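# Seat taper pins in the crank shaft collars

## Task

For every crank shaft, push a taper pin all the way into the hole in its collar. A pin seats fully only when entered from the correct one of the hole's two sides. A pin that stays in only because the robot is still holding it at the end does not count.

## Robot and tools

Robot: two six-joint arms, left_arm and right_arm, each ending in a two-finger gripper. The names are not image sides. left_arm is mounted on the +y side.

Frame: a single scene frame with its origin on the tabletop midway between the arms. +z is up and +x points out over the table. Positions are in metres and orientations are quaternions written w, x, y, z. On each gripper, the fingers point along its +z axis and close along its y axis. The reported end_effector_position is the point between the pads when they are shut. Closed fingertips reach about 33 mm past it, open ones about 9 mm. Closing also pushes the tips roughly 24 mm further out, so leave that much clearance above a surface. Reported hand positions get less accurate at long reach.

The row: every moving call uses rows of 20 numbers, covering both arms, even if only one arm moves. The first 10 are left_arm: x, y, z, qw, qx, qy, qz, then gripper position, force_limit, speed. The last 10 are the same fields for right_arm. The x, y, z and quaternion are an absolute target pose for that gripper in the scene frame. They are not an offset.

Gripper numbers run from -1 to 1.
- position: +1 is fully open (140 mm). The pads touch near -0.8. At -1 the fingers close until blocked.
- force_limit: the grip strength. On parts up to 40 mm wide it is roughly 14 N at -1, 60 N at 0 and 107 N at +1.
- speed: how fast the finger gap changes, roughly 30 mm/s at -1, 140 at 0 and 250 at +1.

To keep an arm or hand unchanged, repeat its previous pose and its three gripper numbers exactly. A 0 in those three fields is a real command. Reuse the quaternion you originally sent, not the slightly drifted one that comes back.

execute_actions(actions): takes a list of actions, each a table of 1 to 15 rows. Each row lasts one control step (1/30 s), and a short table repeats its last row until the action's 15 steps are used. An action is rejected for both arms if any target lies more than 0.6 m from that gripper's current position along any of the gripper's own axes. If the first action fails this check, or any action is malformed, nothing runs. An empty list just returns state and images. On every step, each target is clipped to within 70 mm and 16 degrees of the measured pose. Position wins over orientation when both cannot be met. A far target therefore needs several actions.

move(target, speed, stop_force, blocking): target is one 20-number row. Each gripper follows a straight line from where it is to its absolute pose, and both arms finish together. The move lasts between 0.5 and 10 s and may stop short if it would run longer. speed is in m/s, from 0.002 to 0.5, default 0.25. Turning is capped at twice that value in rad/s.

stop_force is in N, from 20 to 80, and is shared by both arms. It ends an arm's path when the push against its motion rises by that amount. The arm then backs off two steps and holds. Use it only with very slow speeds, and not while the gripper is rotating. Leave it out when lifting away from something the gripper is pressing on. It is not accepted until the scene has run 0.2 s. An arm that is already within 1.5 mm and 0.5 degrees of its target never registers contact.

blocking=false returns after 0.5 s while the arm keeps moving. It cannot be combined with stop_force. Until that move finishes, check on it with wait(0) or end it with stop.

The result adds a 'move:' line giving the ending and any limits that acted.
- Endings: done, off_target, moving, held, fault, contact.
- limits=paced means the pose was clipped.
- limits=held means a check blocked some steps, after which the arm can speed up sharply.

wait(seconds): 0 to 10. Both arms hold their last command while a running move carries on.

stop(): brakes a running move to rest. It needs room to stop, and the fingers keep moving.

zoom_image(camera, region): region is [x0, y0, x1, y1] in pixels, at most 504 by 504. Cameras are cam_head_left, cam_head_right, cam_high, cam_low, cam_left_wrist and cam_right_wrist, each 504x504.

finished_scene(scene): pass the current scene number to end it for good. The pins must already be seated and left unheld.

Reading results: each arm reports its pose and velocities. Other lines to watch:
- object_status: 0 moving, 1 blocked while opening, 2 blocked while closing (a real grip), 3 reached the target or pads met.
- position_measured: in counts, from 3 (open) to 230 (pads touching).
- Hand target: where the controller is currently steering the gripper.
- pose unreachable: a clearance check changed or blocked that arm's command.
- HELD: marks steps that were held back.
- Flange force: an estimate of external force that includes held weight, or 'no reading'.
- MOTOR HOT: a motor is near its heat limit.

To grip harder while status is 2, raise force_limit and change position from -1 to -0.98.

Workflow: look at the cameras and zoom to find the pins, the collar holes and which side of each hole takes the pin. Approach from above, close at -1 and confirm status 2. Carry the pin over and line its narrow end up with the correct entry side. Insert slowly, with stop_force if needed, then open the fingers and pull back so the pin stays in on its own.

Things to avoid:
- Dropping parts or knocking anything off the table.
- Slamming or pushing hard: stiff arms fault if a target sits even slightly past a firm contact.
- Letting the arms collide.
- Torque above the joint load limits (waist and shoulder 323, elbow 152, wrist joints 42.7 N m) or any outside force reaching 144 N. Either stops the arm for 10 s.
- Holding loads for long periods, since that heats the motors.

Brief tugs on held parts or pushes on loose ones may occur.

Each tool is called by a JSON object that holds its "fn" and its "kwargs".

## Session

{"fn": "execute_actions", "kwargs": {"actions": []}}

Scene clock: 0.00 s.
left_arm: end_effector_position=(+0.5438, +0.8886, +0.1943) position_measured=3 object_status=3 end_effector_quat_wxyz=(+0.111, +0.955, -0.174, -0.214) end_effector_velocity=(-0.001, -0.000, -0.001) end_effector_angular_velocity=(-0.000, +0.002, +0.000) | right_arm: end_effector_position=(+0.2515, +0.1605, +0.3754) position_measured=3 object_status=3 end_effector_quat_wxyz=(+0.028, -0.594, +0.614, +0.520) end_effector_velocity=(+0.001, +0.000, -0.001) end_effector_angular_velocity=(-0.001, +0.001, -0.000)
Joint positions: left_arm=[0.375 0.575 1.332 0.075 1.716 2.384] | right_arm=[0.812 0.394 1.537 1.188 1.178 3.671]
Joint velocities: left_arm=[ 0.     0.     0.002  0.001 -0.    -0.001] | right_arm=[-0.     0.001 -0.     0.     0.    -0.   ]
Flange force (N, the push that the arm receives, along the gripper's own x y z axes): no reading
Hand target (left_arm): +0.544, +0.889, +0.194; +0.111, +0.955, -0.174, -0.214
Hand target (right_arm): +0.252, +0.160, +0.375; -0.028, +0.594, -0.614, -0.520

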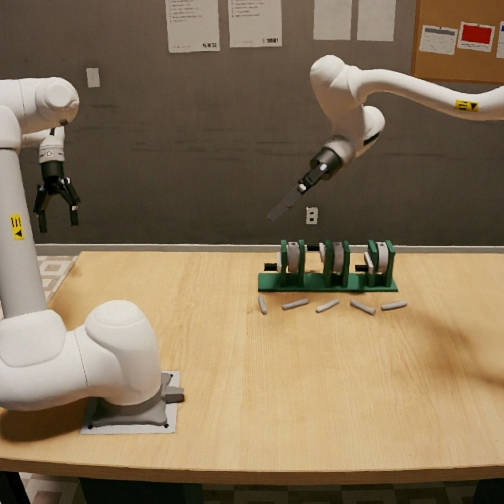

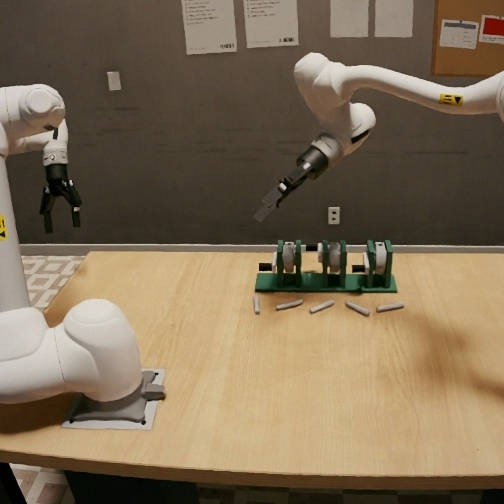

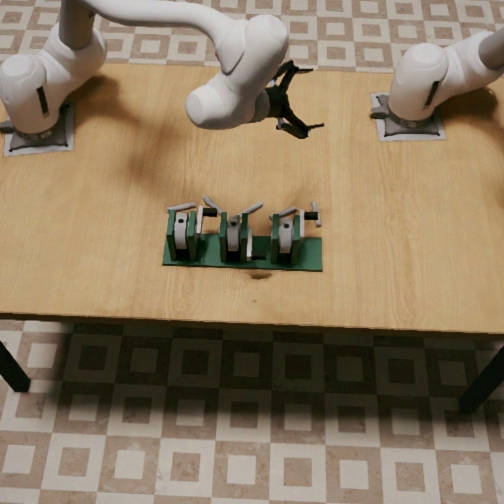

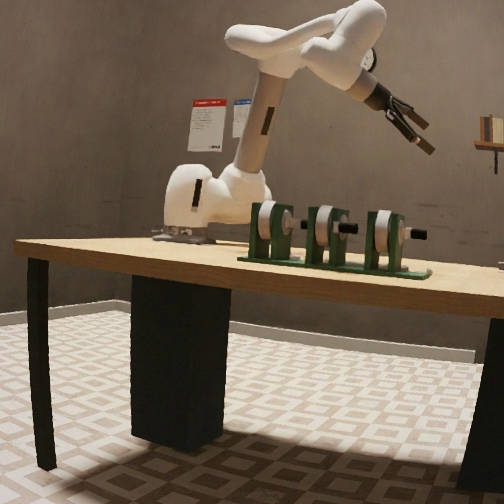

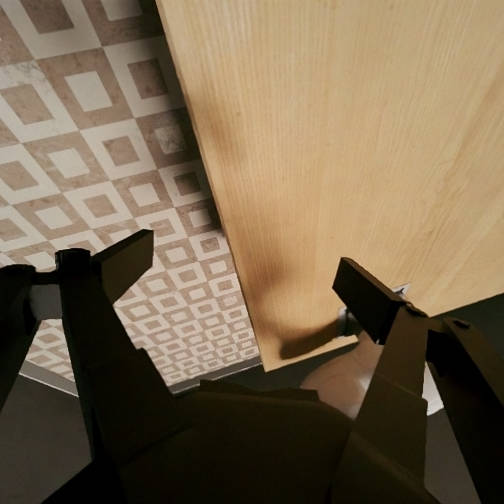

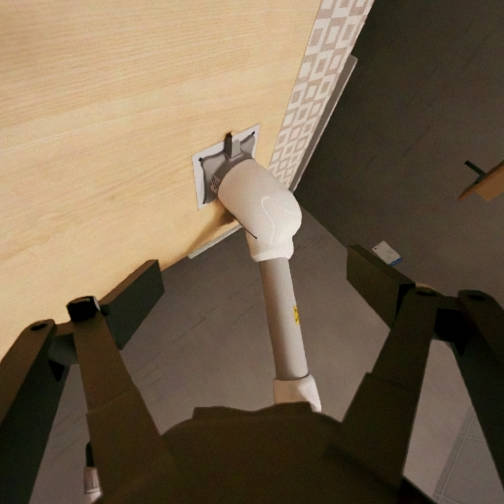

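{"fn": "zoom_image", "kwargs": {"camera": "cam_high", "region": [155, 185, 335, 285]}}

{"fn": "zoom_image", "kwargs": {"camera": "cam_head_right", "region": [245, 230, 415, 325]}}

{"fn": "zoom_image", "kwargs": {"camera": "cam_low", "region": [230, 190, 440, 290]}}

{"fn": "move", "kwargs": {"target": [0.5438,0.8886,0.1943,0.111,0.955,-0.174,-0.214,1,0,0,0.36,-0.03,0.33,0,1,0,0,1,0,0], "speed": 0.4}}

Region (155, 185, 335, 285) of cam_high's 504x504 image, scaled by 2.800, with more detail than that image has.

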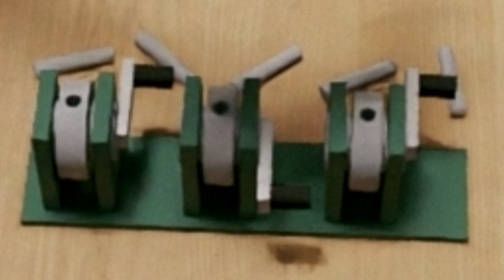

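Region (245, 230, 415, 325) of cam_head_right's 504x504 image, scaled by 2.965, with more detail than that image has; it fills the top 282 rows of this view, and the rest is white.

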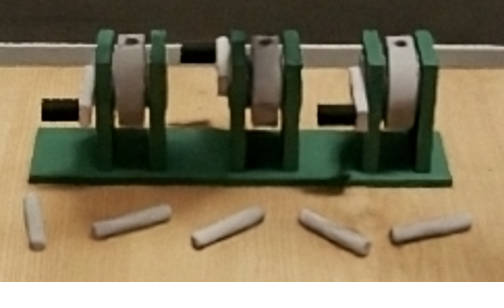

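Region (230, 190, 440, 290) of cam_low's 504x504 image, scaled by 2.400, with more detail than that image has; it fills the top 240 rows of this view, and the rest is white.

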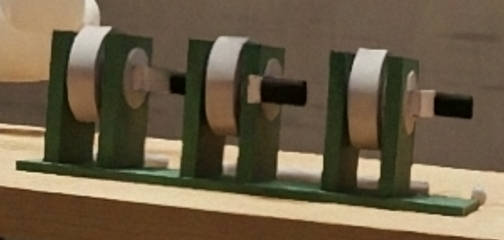

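Scene clock: 3.33 s.
left_arm: end_effector_position=(+0.5438, +0.8886, +0.1943) position_measured=3 object_status=3 end_effector_quat_wxyz=(+0.111, +0.955, -0.174, -0.214) end_effector_velocity=(-0.000, -0.000, +0.001) end_effector_angular_velocity=(-0.000, -0.001, -0.001) | right_arm: end_effector_position=(+0.3598, -0.0298, +0.3297) position_measured=3 object_status=3 end_effector_quat_wxyz=(-0.000, +1.000, +0.001, -0.000) end_effector_velocity=(+0.000, -0.000, +0.001) end_effector_angular_velocity=(+0.001, -0.001, +0.000)
Joint positions: left_arm=[0.375 0.575 1.332 0.076 1.715 2.383] | right_arm=[0.932 0.324 1.387 0.001 1.43  2.672]
Joint velocities: left_arm=[-0.    -0.001  0.    -0.     0.     0.001] | right_arm=[-0.    -0.001  0.    -0.    -0.    -0.001]
Flange force (N, the push that the arm receives, along the gripper's own x y z axes): left_arm=[-3.3 3.8 2.1] | right_arm=[-2.0 -0.2 0.1]
Hand target (left_arm): +0.544, +0.889, +0.194; +0.111, +0.955, -0.174, -0.214
Hand target (right_arm): +0.360, -0.030, +0.330; -0.000, +1.000, +0.001, -0.000
Off the commanded pose (left_arm): 0.000 m, 0 deg.
Off the commanded pose (right_arm): 0.000 m, 0 deg.
move: done
camera_calibration (this result's frames):
cam_left_wrist: T_world_to_cam=[[-0.129543, -0.959104, 0.25167, 0.868518], [-0.688422, 0.269662, 0.673319, 0.00785183], [-0.713649, -0.0860315, -0.695201, 0.76919], [0, 0, 0, 1]] pos_world=[0.666847, 0.897057, 0.310875]
cam_right_wrist: T_world_to_cam=[[-0.0772312, -0.996986, 0.00739954, -0.00801015], [-0.942618, 0.0754336, 0.32524, 0.245192], [-0.324817, 0.0181437, -0.945603, 0.602906], [0, 0, 0, 1]] pos_world=[0.426339, -0.0374207, 0.490423]

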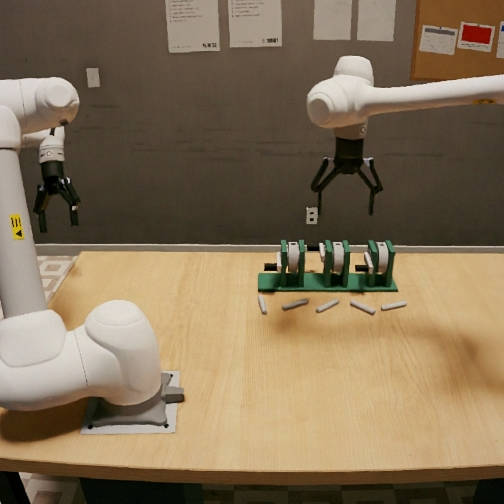

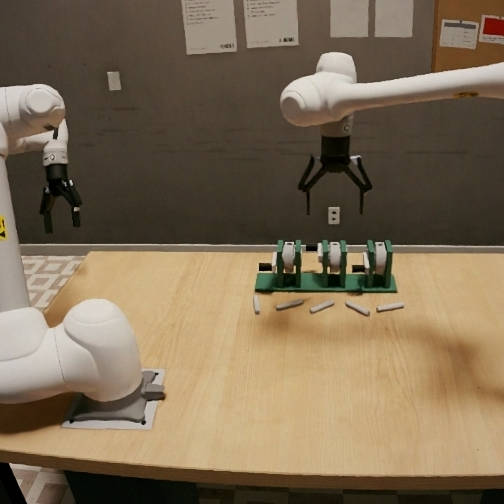

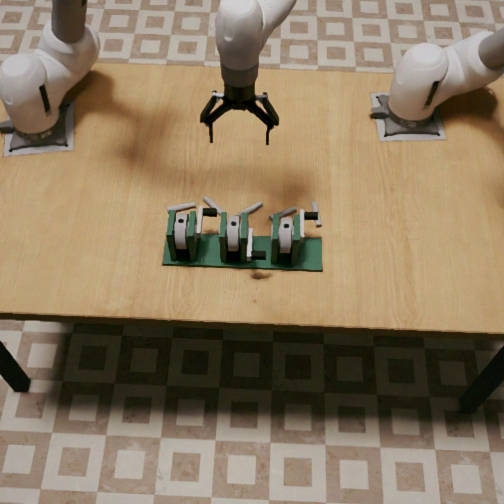

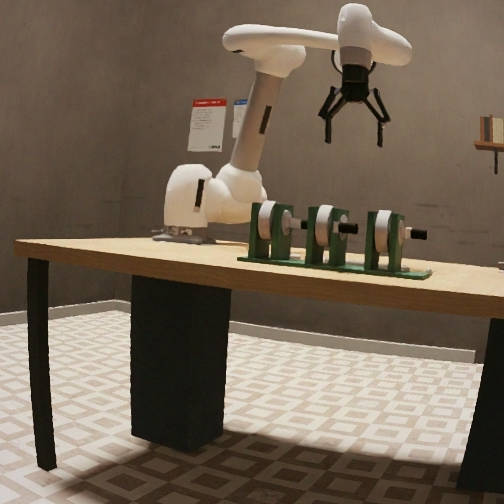

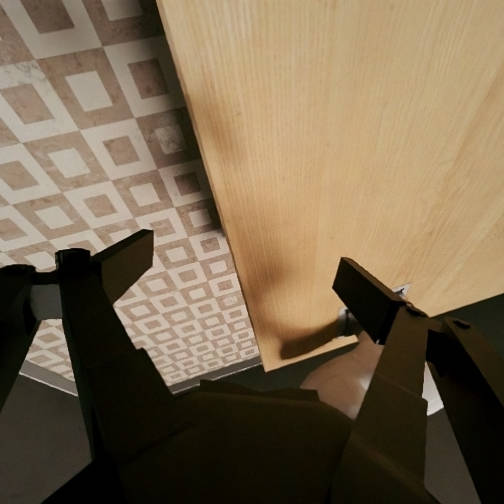

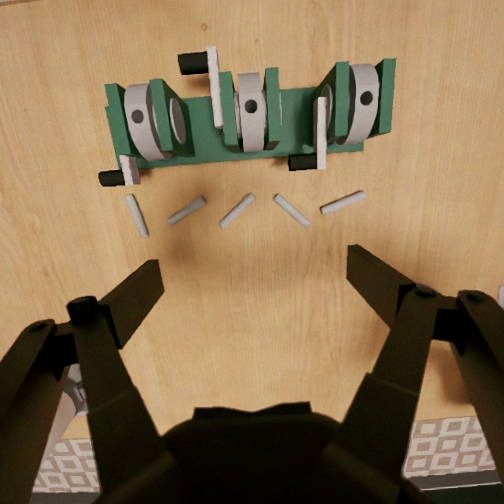

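{"fn": "zoom_image", "kwargs": {"camera": "cam_right_wrist", "region": [90, 40, 260, 250]}}

{"fn": "zoom_image", "kwargs": {"camera": "cam_right_wrist", "region": [230, 40, 410, 250]}}

Region (90, 40, 260, 250) of cam_right_wrist's 504x504 image, scaled by 2.400, with more detail than that image has; it fills the left 408 columns of this view, and the rest is white.

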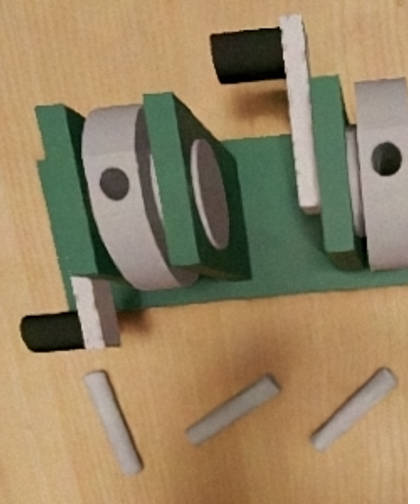

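Region (230, 40, 410, 250) of cam_right_wrist's 504x504 image, scaled by 2.400, with more detail than that image has; it fills the left 432 columns of this view, and the rest is white.

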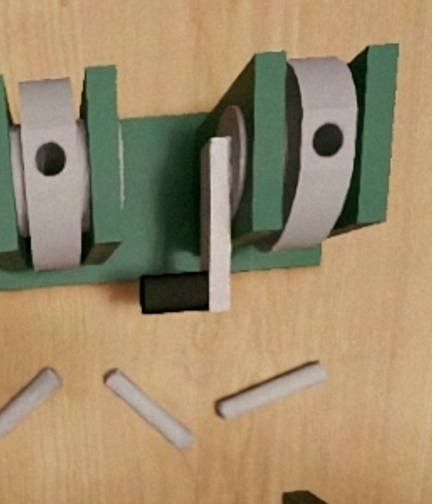

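{"fn": "move", "kwargs": {"target": [0.4,0.6,0.33,0,1,0,0,1,0,0,0.43,-0.12,0.2,0,1,0,0,1,0,0], "speed": 0.4}}

{"fn": "zoom_image", "kwargs": {"camera": "cam_right_wrist", "region": [100, 90, 400, 390]}}

{"fn": "move", "kwargs": {"target": [0.4,0.6,0.33,0,1,0,0,1,0,0,0.27,-0.12,0.16,0,1,0,0,1,0,0], "speed": 0.4}}

{"fn": "zoom_image", "kwargs": {"camera": "cam_right_wrist", "region": [200, 90, 400, 230]}}

{"fn": "zoom_image", "kwargs": {"camera": "cam_right_wrist", "region": [20, 90, 220, 230]}}

Scene clock: 6.53 s.
left_arm: end_effector_position=(+0.3997, +0.5999, +0.3300) position_measured=3 object_status=3 end_effector_quat_wxyz=(+0.001, +1.000, +0.000, -0.000) end_effector_velocity=(+0.000, -0.000, +0.001) end_effector_angular_velocity=(+0.001, -0.002, +0.001) | right_arm: end_effector_position=(+0.4301, -0.1199, +0.2001) position_measured=3 object_status=3 end_effector_quat_wxyz=(-0.000, +1.000, -0.000, +0.000) end_effector_velocity=(-0.000, +0.000, -0.001) end_effector_angular_velocity=(+0.000, -0.000, +0.001)
Joint positions: left_arm=[ 0.014 -0.123  1.883 -0.001  1.382  1.669] | right_arm=[ 0.785  0.306  1.651 -0.     1.183  2.527]
Joint velocities: left_arm=[-0.001 -0.001 -0.001  0.001  0.    -0.002] | right_arm=[ 0.001  0.001  0.    -0.    -0.001  0.   ]
Flange force (N, the push that the arm receives, along the gripper's own x y z axes): left_arm=[-2.3 3.6 2.3] | right_arm=[-1.9 -0.7 -0.2]
Hand target (left_arm): +0.400, +0.600, +0.330; +0.001, +1.000, +0.000, -0.000
Hand target (right_arm): +0.430, -0.120, +0.200; -0.000, +1.000, -0.000, +0.000
Off the commanded pose (left_arm): 0.000 m, 0 deg.
Off the commanded pose (right_arm): 0.000 m, 0 deg.
move: done
camera_calibration (this result's frames):
cam_left_wrist: T_world_to_cam=[[0.161273, -0.986323, 0.0340202, 0.510726], [-0.935134, -0.141703, 0.324724, 0.35553], [-0.315462, -0.0841827, -0.945197, 0.658113], [0, 0, 0, 1]] pos_world=[0.457711, 0.609523, 0.489222]
cam_right_wrist: T_world_to_cam=[[-0.0791238, -0.996834, 0.00787571, -0.0907632], [-0.942649, 0.0773881, 0.324691, 0.360788], [-0.324273, 0.0182668, -0.945787, 0.504636], [0, 0, 0, 1]] pos_world=[0.496554, -0.127615, 0.360849]

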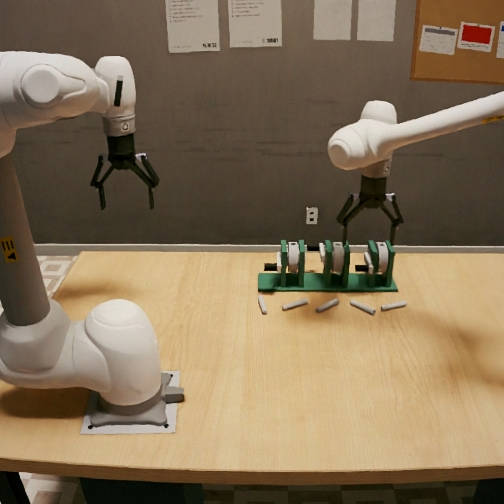

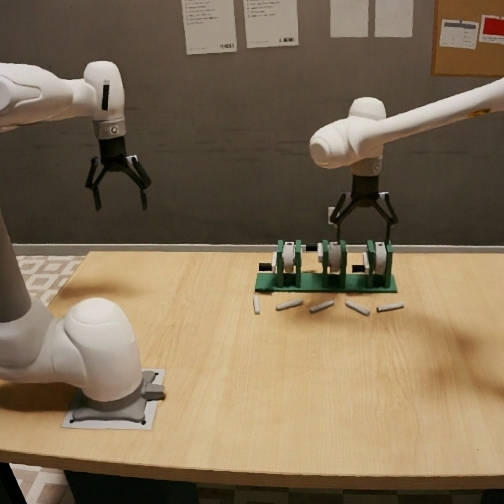

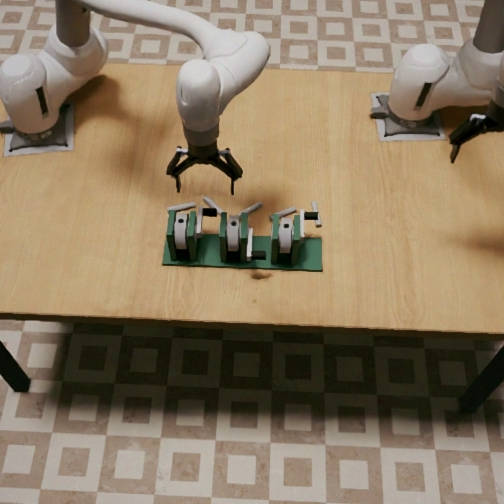

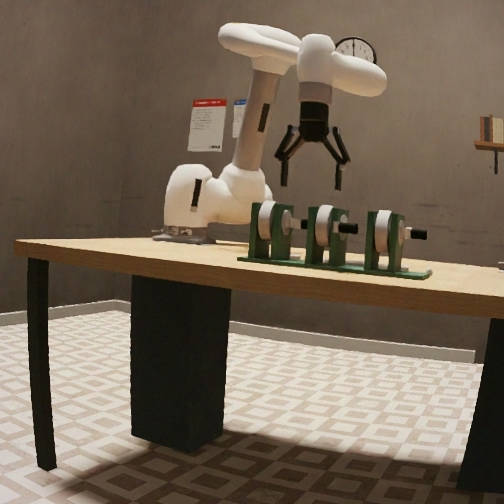

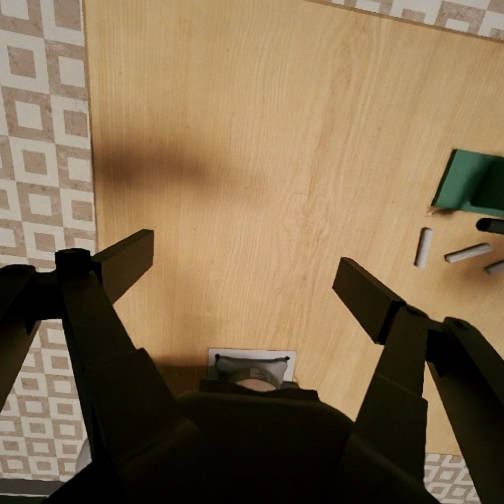

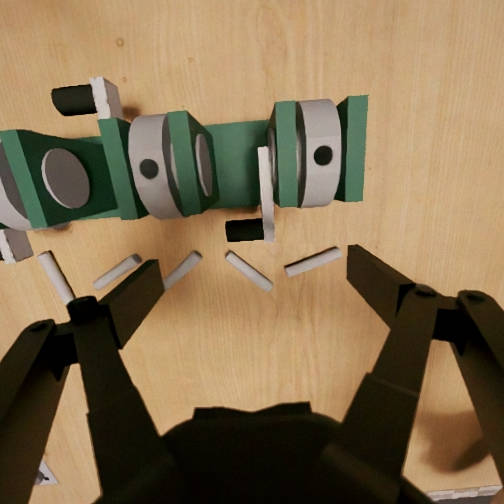

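Region (100, 90, 400, 390) of cam_right_wrist's 504x504 image, scaled by 1.680, with more detail than that image has.

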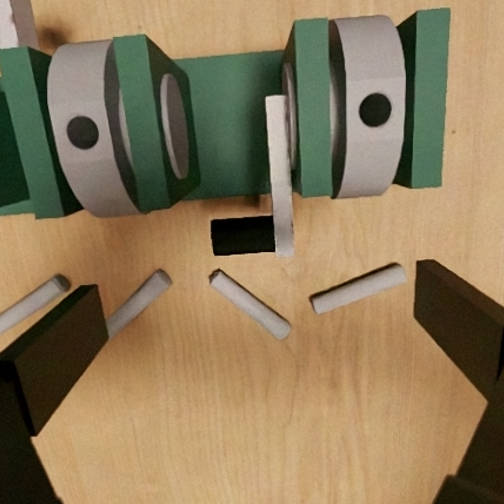

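Scene clock: 7.40 s.
left_arm: end_effector_position=(+0.4000, +0.6000, +0.3300) position_measured=3 object_status=3 end_effector_quat_wxyz=(+0.000, +1.000, -0.000, +0.000) end_effector_velocity=(+0.000, -0.000, +0.000) end_effector_angular_velocity=(-0.002, -0.000, +0.001) | right_arm: end_effector_position=(+0.2701, -0.1204, +0.1600) position_measured=3 object_status=3 end_effector_quat_wxyz=(+0.000, +1.000, -0.000, -0.000) end_effector_velocity=(-0.000, +0.000, -0.001) end_effector_angular_velocity=(-0.001, +0.000, +0.000)
Joint positions: left_arm=[ 0.013 -0.123  1.883 -0.     1.381  1.668] | right_arm=[0.994 0.228 1.834 0.    1.079 2.736]
Joint velocities: left_arm=[ 0.    -0.     0.    -0.002 -0.    -0.   ] | right_arm=[ 0.001  0.001  0.    -0.    -0.     0.001]
Flange force (N, the push that the arm receives, along the gripper's own x y z axes): left_arm=[-2.4 2.0 1.1] | right_arm=[-3.5 -1.9 1.6]
Hand target (left_arm): +0.400, +0.600, +0.330; +0.000, +1.000, -0.000, +0.000
Hand target (right_arm): +0.270, -0.120, +0.160; +0.000, +1.000, -0.000, -0.000
Off the commanded pose (left_arm): 0.000 m, 0 deg.
Off the commanded pose (right_arm): 0.000 m, 0 deg.
move: done
camera_calibration (this result's frames):
cam_left_wrist: T_world_to_cam=[[0.161212, -0.98638, 0.0326446, 0.511283], [-0.935213, -0.142116, 0.324314, 0.356265], [-0.315257, -0.082813, -0.945386, 0.65735], [0, 0, 0, 1]] pos_world=[0.457993, 0.609387, 0.489217]
cam_right_wrist: T_world_to_cam=[[-0.0789852, -0.996841, 0.00829658, -0.103678], [-0.942532, 0.0773872, 0.325029, 0.222912], [-0.324645, 0.0178527, -0.945668, 0.414919], [0, 0, 0, 1]] pos_world=[0.336614, -0.128009, 0.320782]

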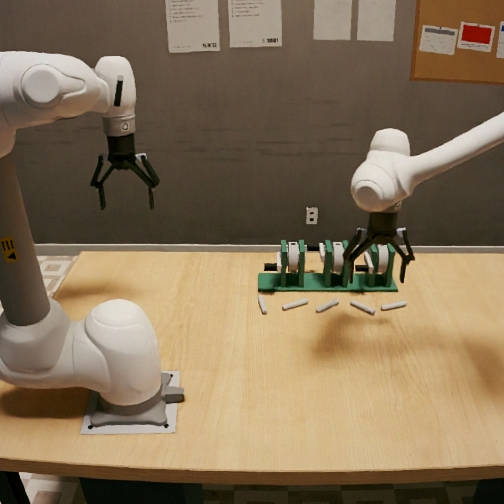

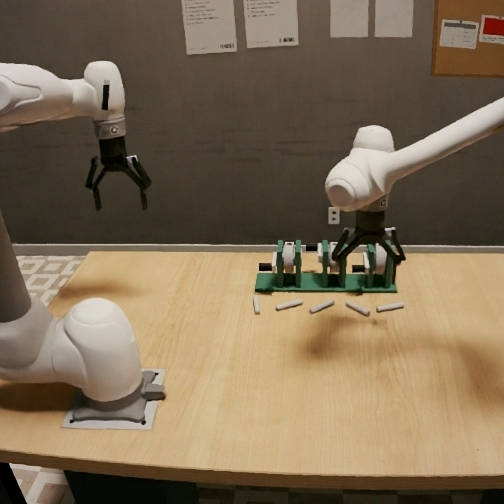

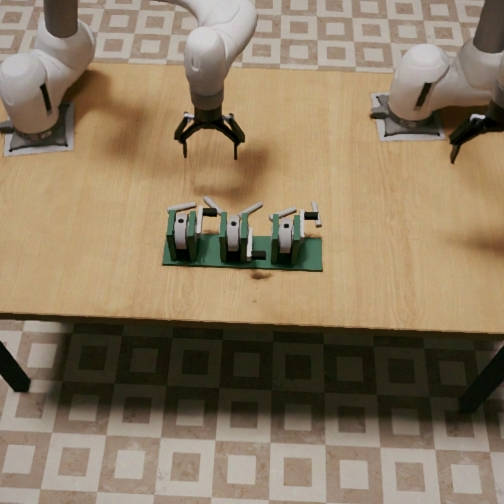

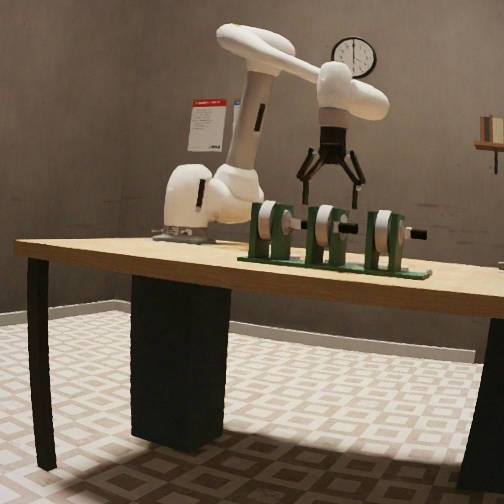

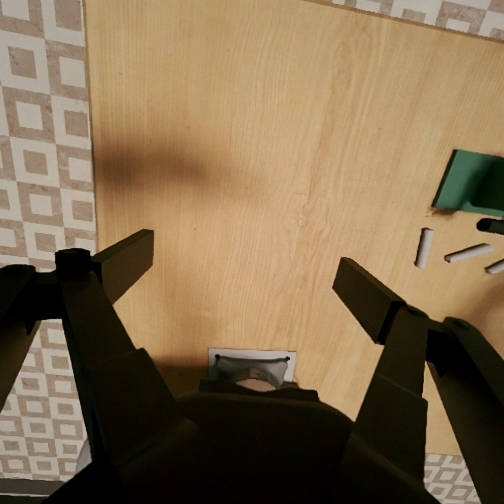

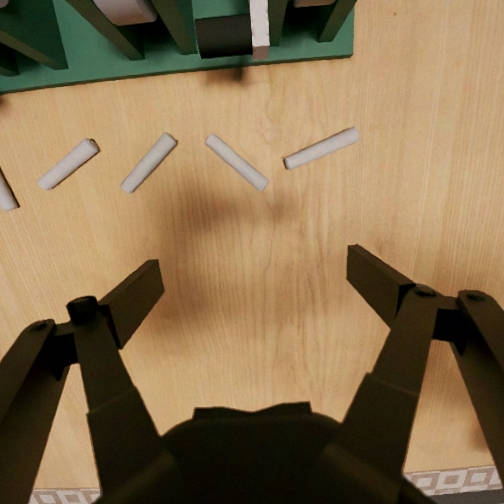

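Region (200, 90, 400, 230) of cam_right_wrist's 504x504 image, scaled by 2.520, with more detail than that image has; it fills the top 353 rows of this view, and the rest is white.

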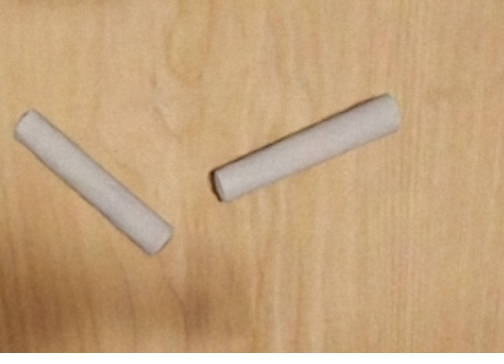

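Region (20, 90, 220, 230) of cam_right_wrist's 504x504 image, scaled by 2.520, with more detail than that image has; it fills the top 353 rows of this view, and the rest is white.

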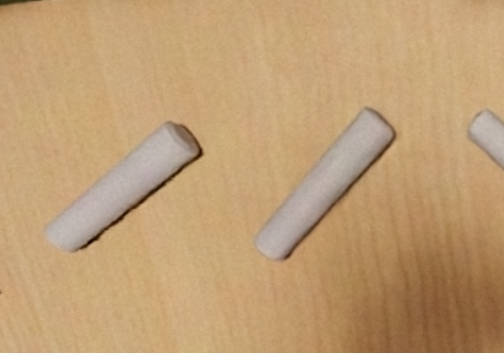

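{"fn": "move", "kwargs": {"target": [0.4,0.6,0.33,0,1,0,0,1,0,0,0.363,-0.261,0.07,-0.208,0.5745,0.7765,0.154,-0.35,0,0], "speed": 0.4}}

{"fn": "move", "kwargs": {"target": [0.4,0.6,0.33,0,1,0,0,1,0,0,0.363,-0.261,0.04,-0.208,0.5745,0.7765,0.154,-0.35,0,0], "speed": 0.05}}

{"fn": "zoom_image", "kwargs": {"camera": "cam_head_right", "region": [350, 250, 450, 330]}}

Scene clock: 12.80 s.
left_arm: end_effector_position=(+0.4000, +0.6000, +0.3300) position_measured=3 object_status=3 end_effector_quat_wxyz=(+0.000, +1.000, +0.000, +0.000) end_effector_velocity=(+0.000, +0.000, -0.000) end_effector_angular_velocity=(+0.001, +0.000, -0.000) | right_arm: end_effector_position=(+0.3634, -0.2609, +0.0702) position_measured=173 object_status=3 end_effector_quat_wxyz=(-0.207, +0.575, +0.776, +0.154) end_effector_velocity=(+0.000, +0.000, +0.000) end_effector_angular_velocity=(+0.001, +0.000, +0.001)
Joint positions: left_arm=[ 0.013 -0.123  1.883 -0.     1.381  1.668] | right_arm=[ 0.443  0.134  2.256  0.783  0.737 -0.272]
Joint velocities: left_arm=[-0.     0.     0.     0.001  0.    -0.   ] | right_arm=[-0.001  0.     0.     0.001  0.001 -0.002]
Flange force (N, the push that the arm receives, along the gripper's own x y z axes): left_arm=[2.6 -0.2 1.5] | right_arm=[4.3 -0.9 -0.7]
Hand target (left_arm): +0.400, +0.600, +0.330; +0.000, +1.000, -0.000, +0.000
Hand target (right_arm): +0.363, -0.261, +0.070; -0.207, +0.575, +0.776, +0.154
Off the commanded pose (left_arm): 0.000 m, 0 deg.
Off the commanded pose (right_arm): 0.000 m, 0 deg.
move: done
camera_calibration (this result's frames):
cam_left_wrist: T_world_to_cam=[[0.161214, -0.98638, 0.0326421, 0.511283], [-0.935213, -0.142119, 0.324314, 0.356269], [-0.315257, -0.0828111, -0.945386, 0.65735], [0, 0, 0, 1]] pos_world=[0.457995, 0.609387, 0.489217]
cam_right_wrist: T_world_to_cam=[[0.974682, 0.221381, -0.0313927, -0.297927], [0.211693, -0.958855, -0.189165, -0.302751], [-0.0719785, 0.17773, -0.981443, 0.315142], [0, 0, 0, 1]] pos_world=[0.377158, -0.28035, 0.242671]

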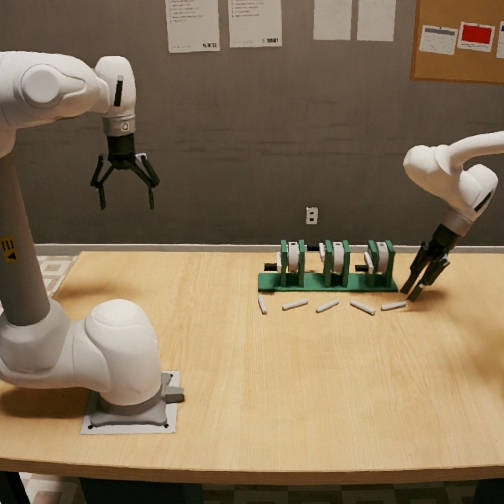

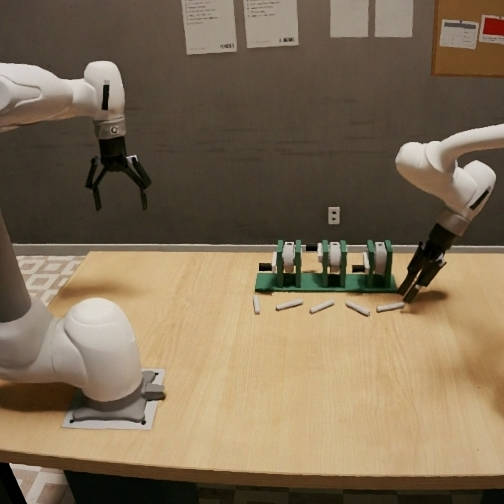

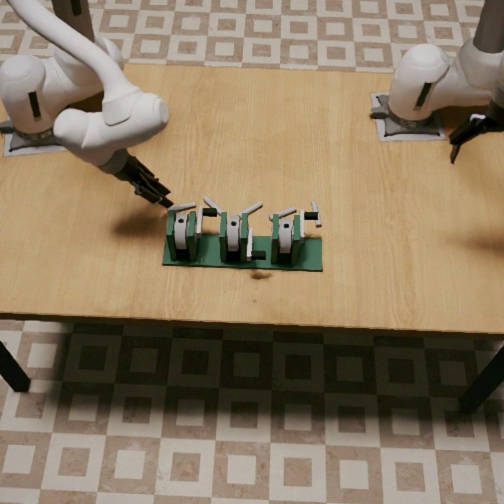

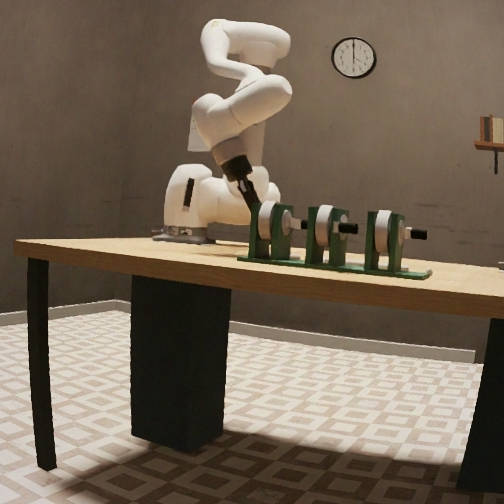

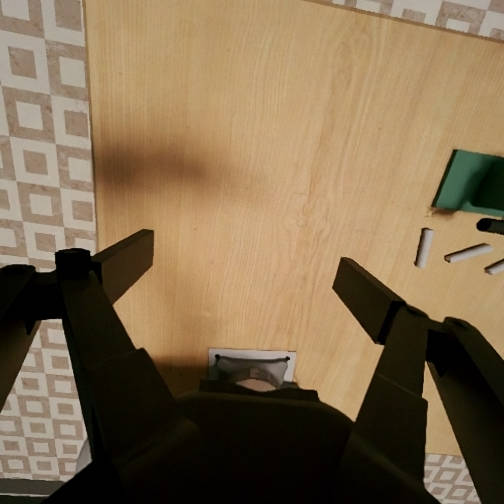

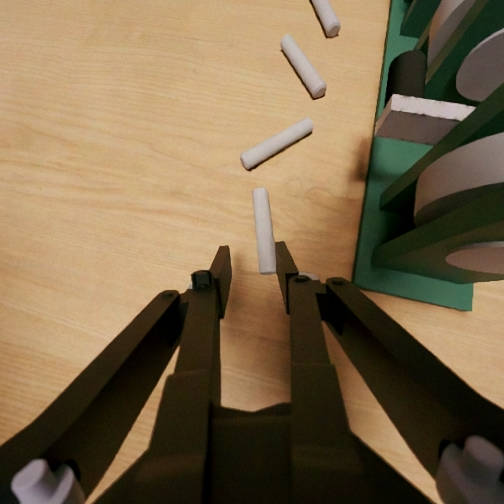

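Scene clock: 13.67 s.
left_arm: end_effector_position=(+0.4000, +0.6000, +0.3300) position_measured=3 object_status=3 end_effector_quat_wxyz=(+0.000, +1.000, +0.000, +0.000) end_effector_velocity=(+0.000, -0.000, +0.001) end_effector_angular_velocity=(-0.000, -0.001, +0.000) | right_arm: end_effector_position=(+0.3630, -0.2611, +0.0400) position_measured=173 object_status=3 end_effector_quat_wxyz=(-0.208, +0.575, +0.777, +0.154) end_effector_velocity=(+0.000, +0.000, +0.000) end_effector_angular_velocity=(+0.001, -0.002, -0.001)
Joint positions: left_arm=[ 0.013 -0.123  1.883 -0.     1.381  1.668] | right_arm=[ 0.443  0.182  2.278  0.841  0.69  -0.35 ]
Joint velocities: left_arm=[ 0.     0.    -0.001 -0.     0.    -0.   ] | right_arm=[-0.    -0.001  0.     0.    -0.001 -0.   ]
Flange force (N, the push that the arm receives, along the gripper's own x y z axes): left_arm=[-2.1 -0.6 2.5] | right_arm=[2.4 0.3 0.0]
Hand target (left_arm): +0.400, +0.600, +0.330; +0.000, +1.000, -0.000, +0.000
Hand target (right_arm): +0.363, -0.261, +0.040; -0.208, +0.575, +0.777, +0.154
Off the commanded pose (left_arm): 0.000 m, 0 deg.
Off the commanded pose (right_arm): 0.000 m, 0 deg.
move: done
camera_calibration (this result's frames):
cam_left_wrist: T_world_to_cam=[[0.161214, -0.98638, 0.0326422, 0.511283], [-0.935213, -0.142119, 0.324313, 0.356269], [-0.315257, -0.0828112, -0.945386, 0.65735], [0, 0, 0, 1]] pos_world=[0.457996, 0.609387, 0.489217]
cam_right_wrist: T_world_to_cam=[[0.974428, 0.222384, -0.0321865, -0.298042], [0.212498, -0.958569, -0.189712, -0.308731], [-0.073042, 0.178021, -0.981312, 0.286012], [0, 0, 0, 1]] pos_world=[0.376916, -0.280576, 0.212504]

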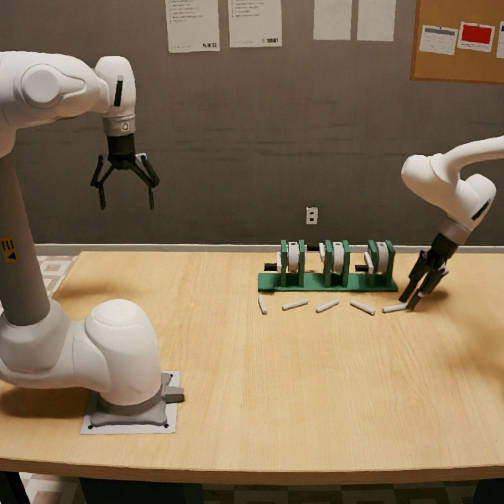

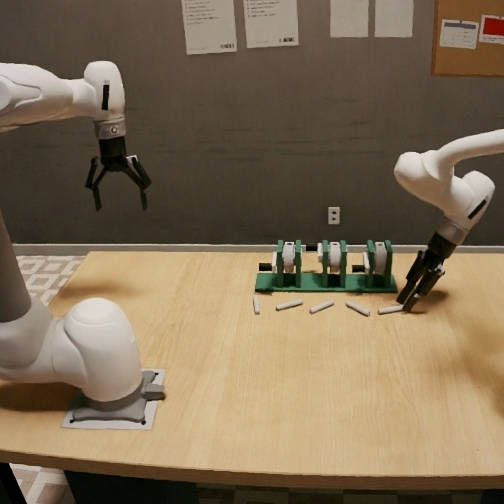

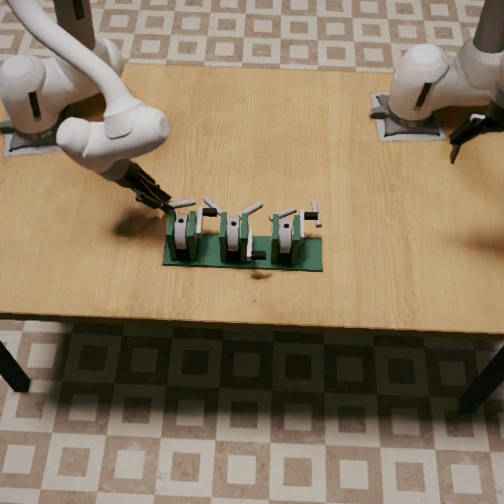

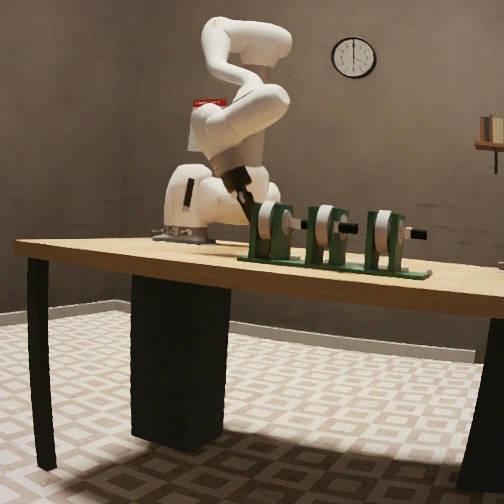

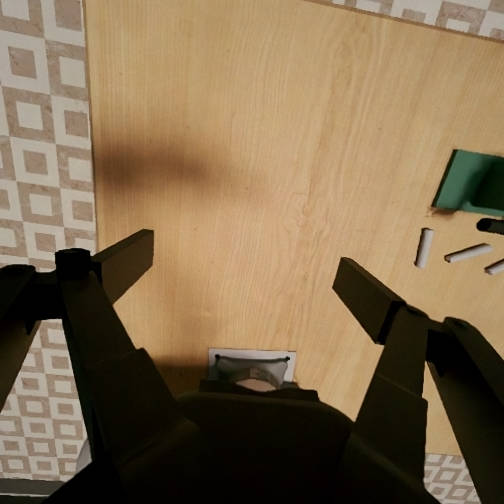

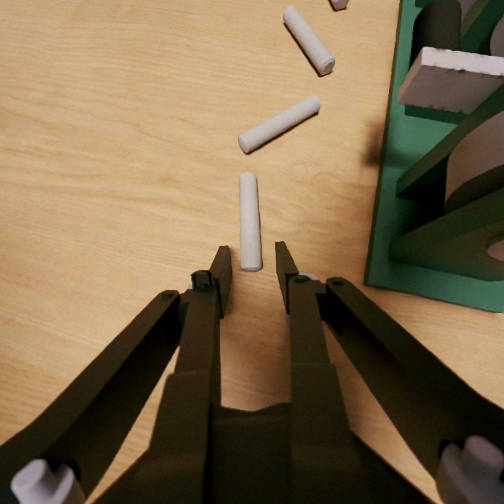

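Region (350, 250, 450, 330) of cam_head_right's 504x504 image, scaled by 5.040, with more detail than that image has; it fills the top 403 rows of this view, and the rest is white.

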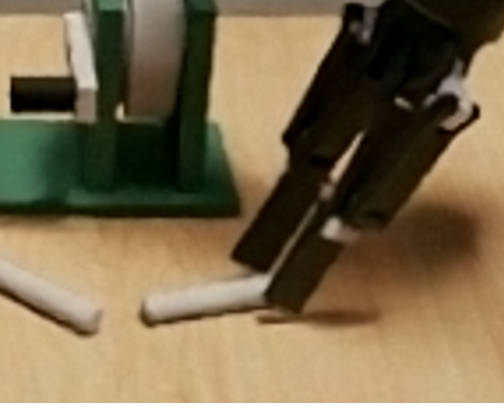

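{"fn": "move", "kwargs": {"target": [0.4,0.6,0.33,0,1,0,0,1,0,0,0.361,-0.254,0.03,-0.208,0.5745,0.7765,0.154,-0.45,0,0], "speed": 0.006, "stop_force": 20}}

Scene clock: 15.43 s.
left_arm: end_effector_position=(+0.4000, +0.6000, +0.3300) position_measured=3 object_status=3 end_effector_quat_wxyz=(-0.000, +1.000, -0.000, +0.000) end_effector_velocity=(-0.000, -0.000, -0.000) end_effector_angular_velocity=(+0.000, +0.000, -0.000) | right_arm: end_effector_position=(+0.3619, -0.2574, +0.0347) position_measured=186 object_status=3 end_effector_quat_wxyz=(-0.208, +0.574, +0.777, +0.154) end_effector_velocity=(+0.000, -0.001, +0.001) end_effector_angular_velocity=(+0.001, +0.002, -0.002)
Joint positions: left_arm=[ 0.013 -0.123  1.883  0.     1.381  1.668] | right_arm=[ 0.451  0.193  2.279  0.854  0.679 -0.359]
Joint velocities: left_arm=[-0. -0.  0.  0.  0. -0.] | right_arm=[-0.003 -0.002  0.    -0.001  0.003  0.002]
Flange force (N, the push that the arm receives, along the gripper's own x y z axes): left_arm=[-2.5 1.9 1.2] | right_arm=[3.0 -7.8 -30.7]
Hand target (left_arm): +0.400, +0.600, +0.330; -0.000, +1.000, -0.000, +0.000
Hand target (right_arm): +0.362, -0.257, +0.035; -0.208, +0.575, +0.777, +0.154
Off the commanded pose (left_arm): 0.000 m, 0 deg.
Off the commanded pose (right_arm): 0.006 m, 0 deg.
move: contact (right_arm)
camera_calibration (this result's frames):
cam_left_wrist: T_world_to_cam=[[0.161214, -0.98638, 0.0326421, 0.511283], [-0.935213, -0.142119, 0.324313, 0.356269], [-0.315256, -0.082811, -0.945387, 0.65735], [0, 0, 0, 1]] pos_world=[0.457996, 0.609387, 0.489218]
cam_right_wrist: T_world_to_cam=[[0.974369, 0.222633, -0.032251, -0.297851], [0.212738, -0.958533, -0.189624, -0.306061], [-0.0731301, 0.177902, -0.981327, 0.280051], [0, 0, 0, 1]] pos_world=[0.375808, -0.27688, 0.207179]

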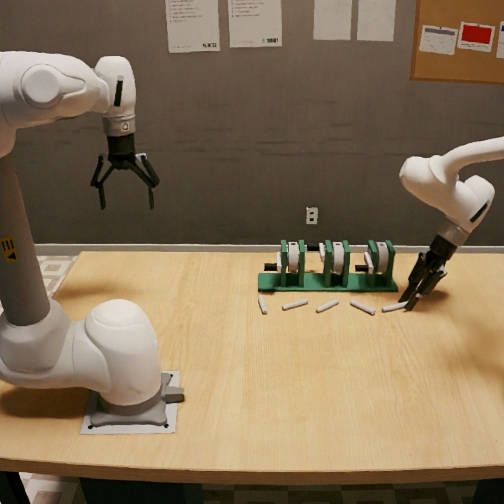

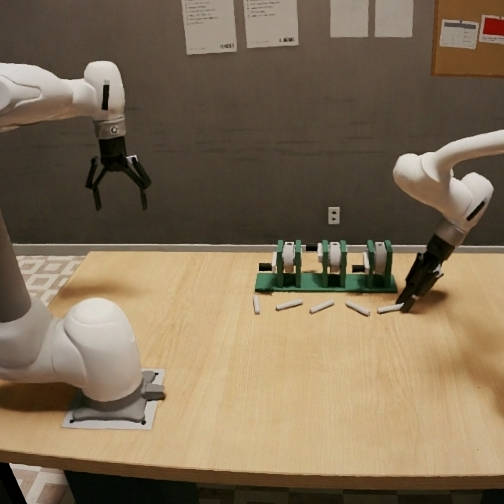

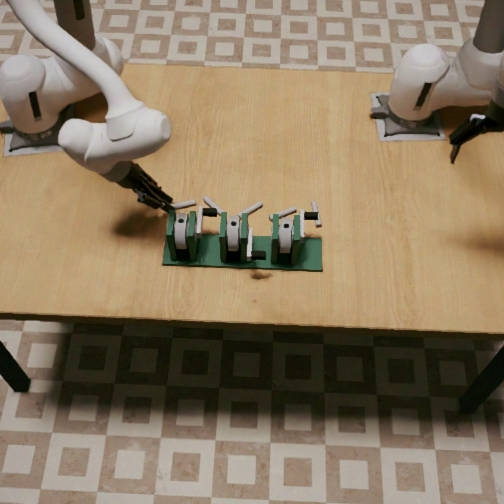

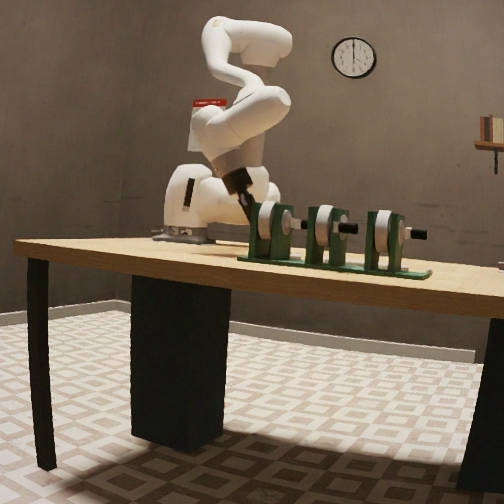

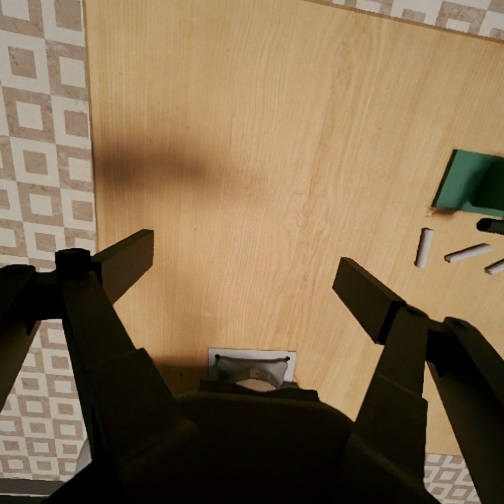

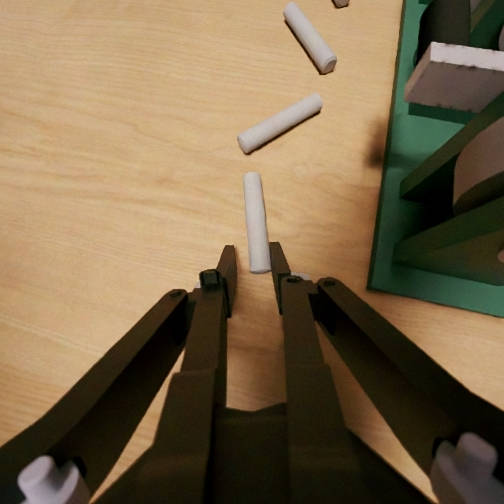

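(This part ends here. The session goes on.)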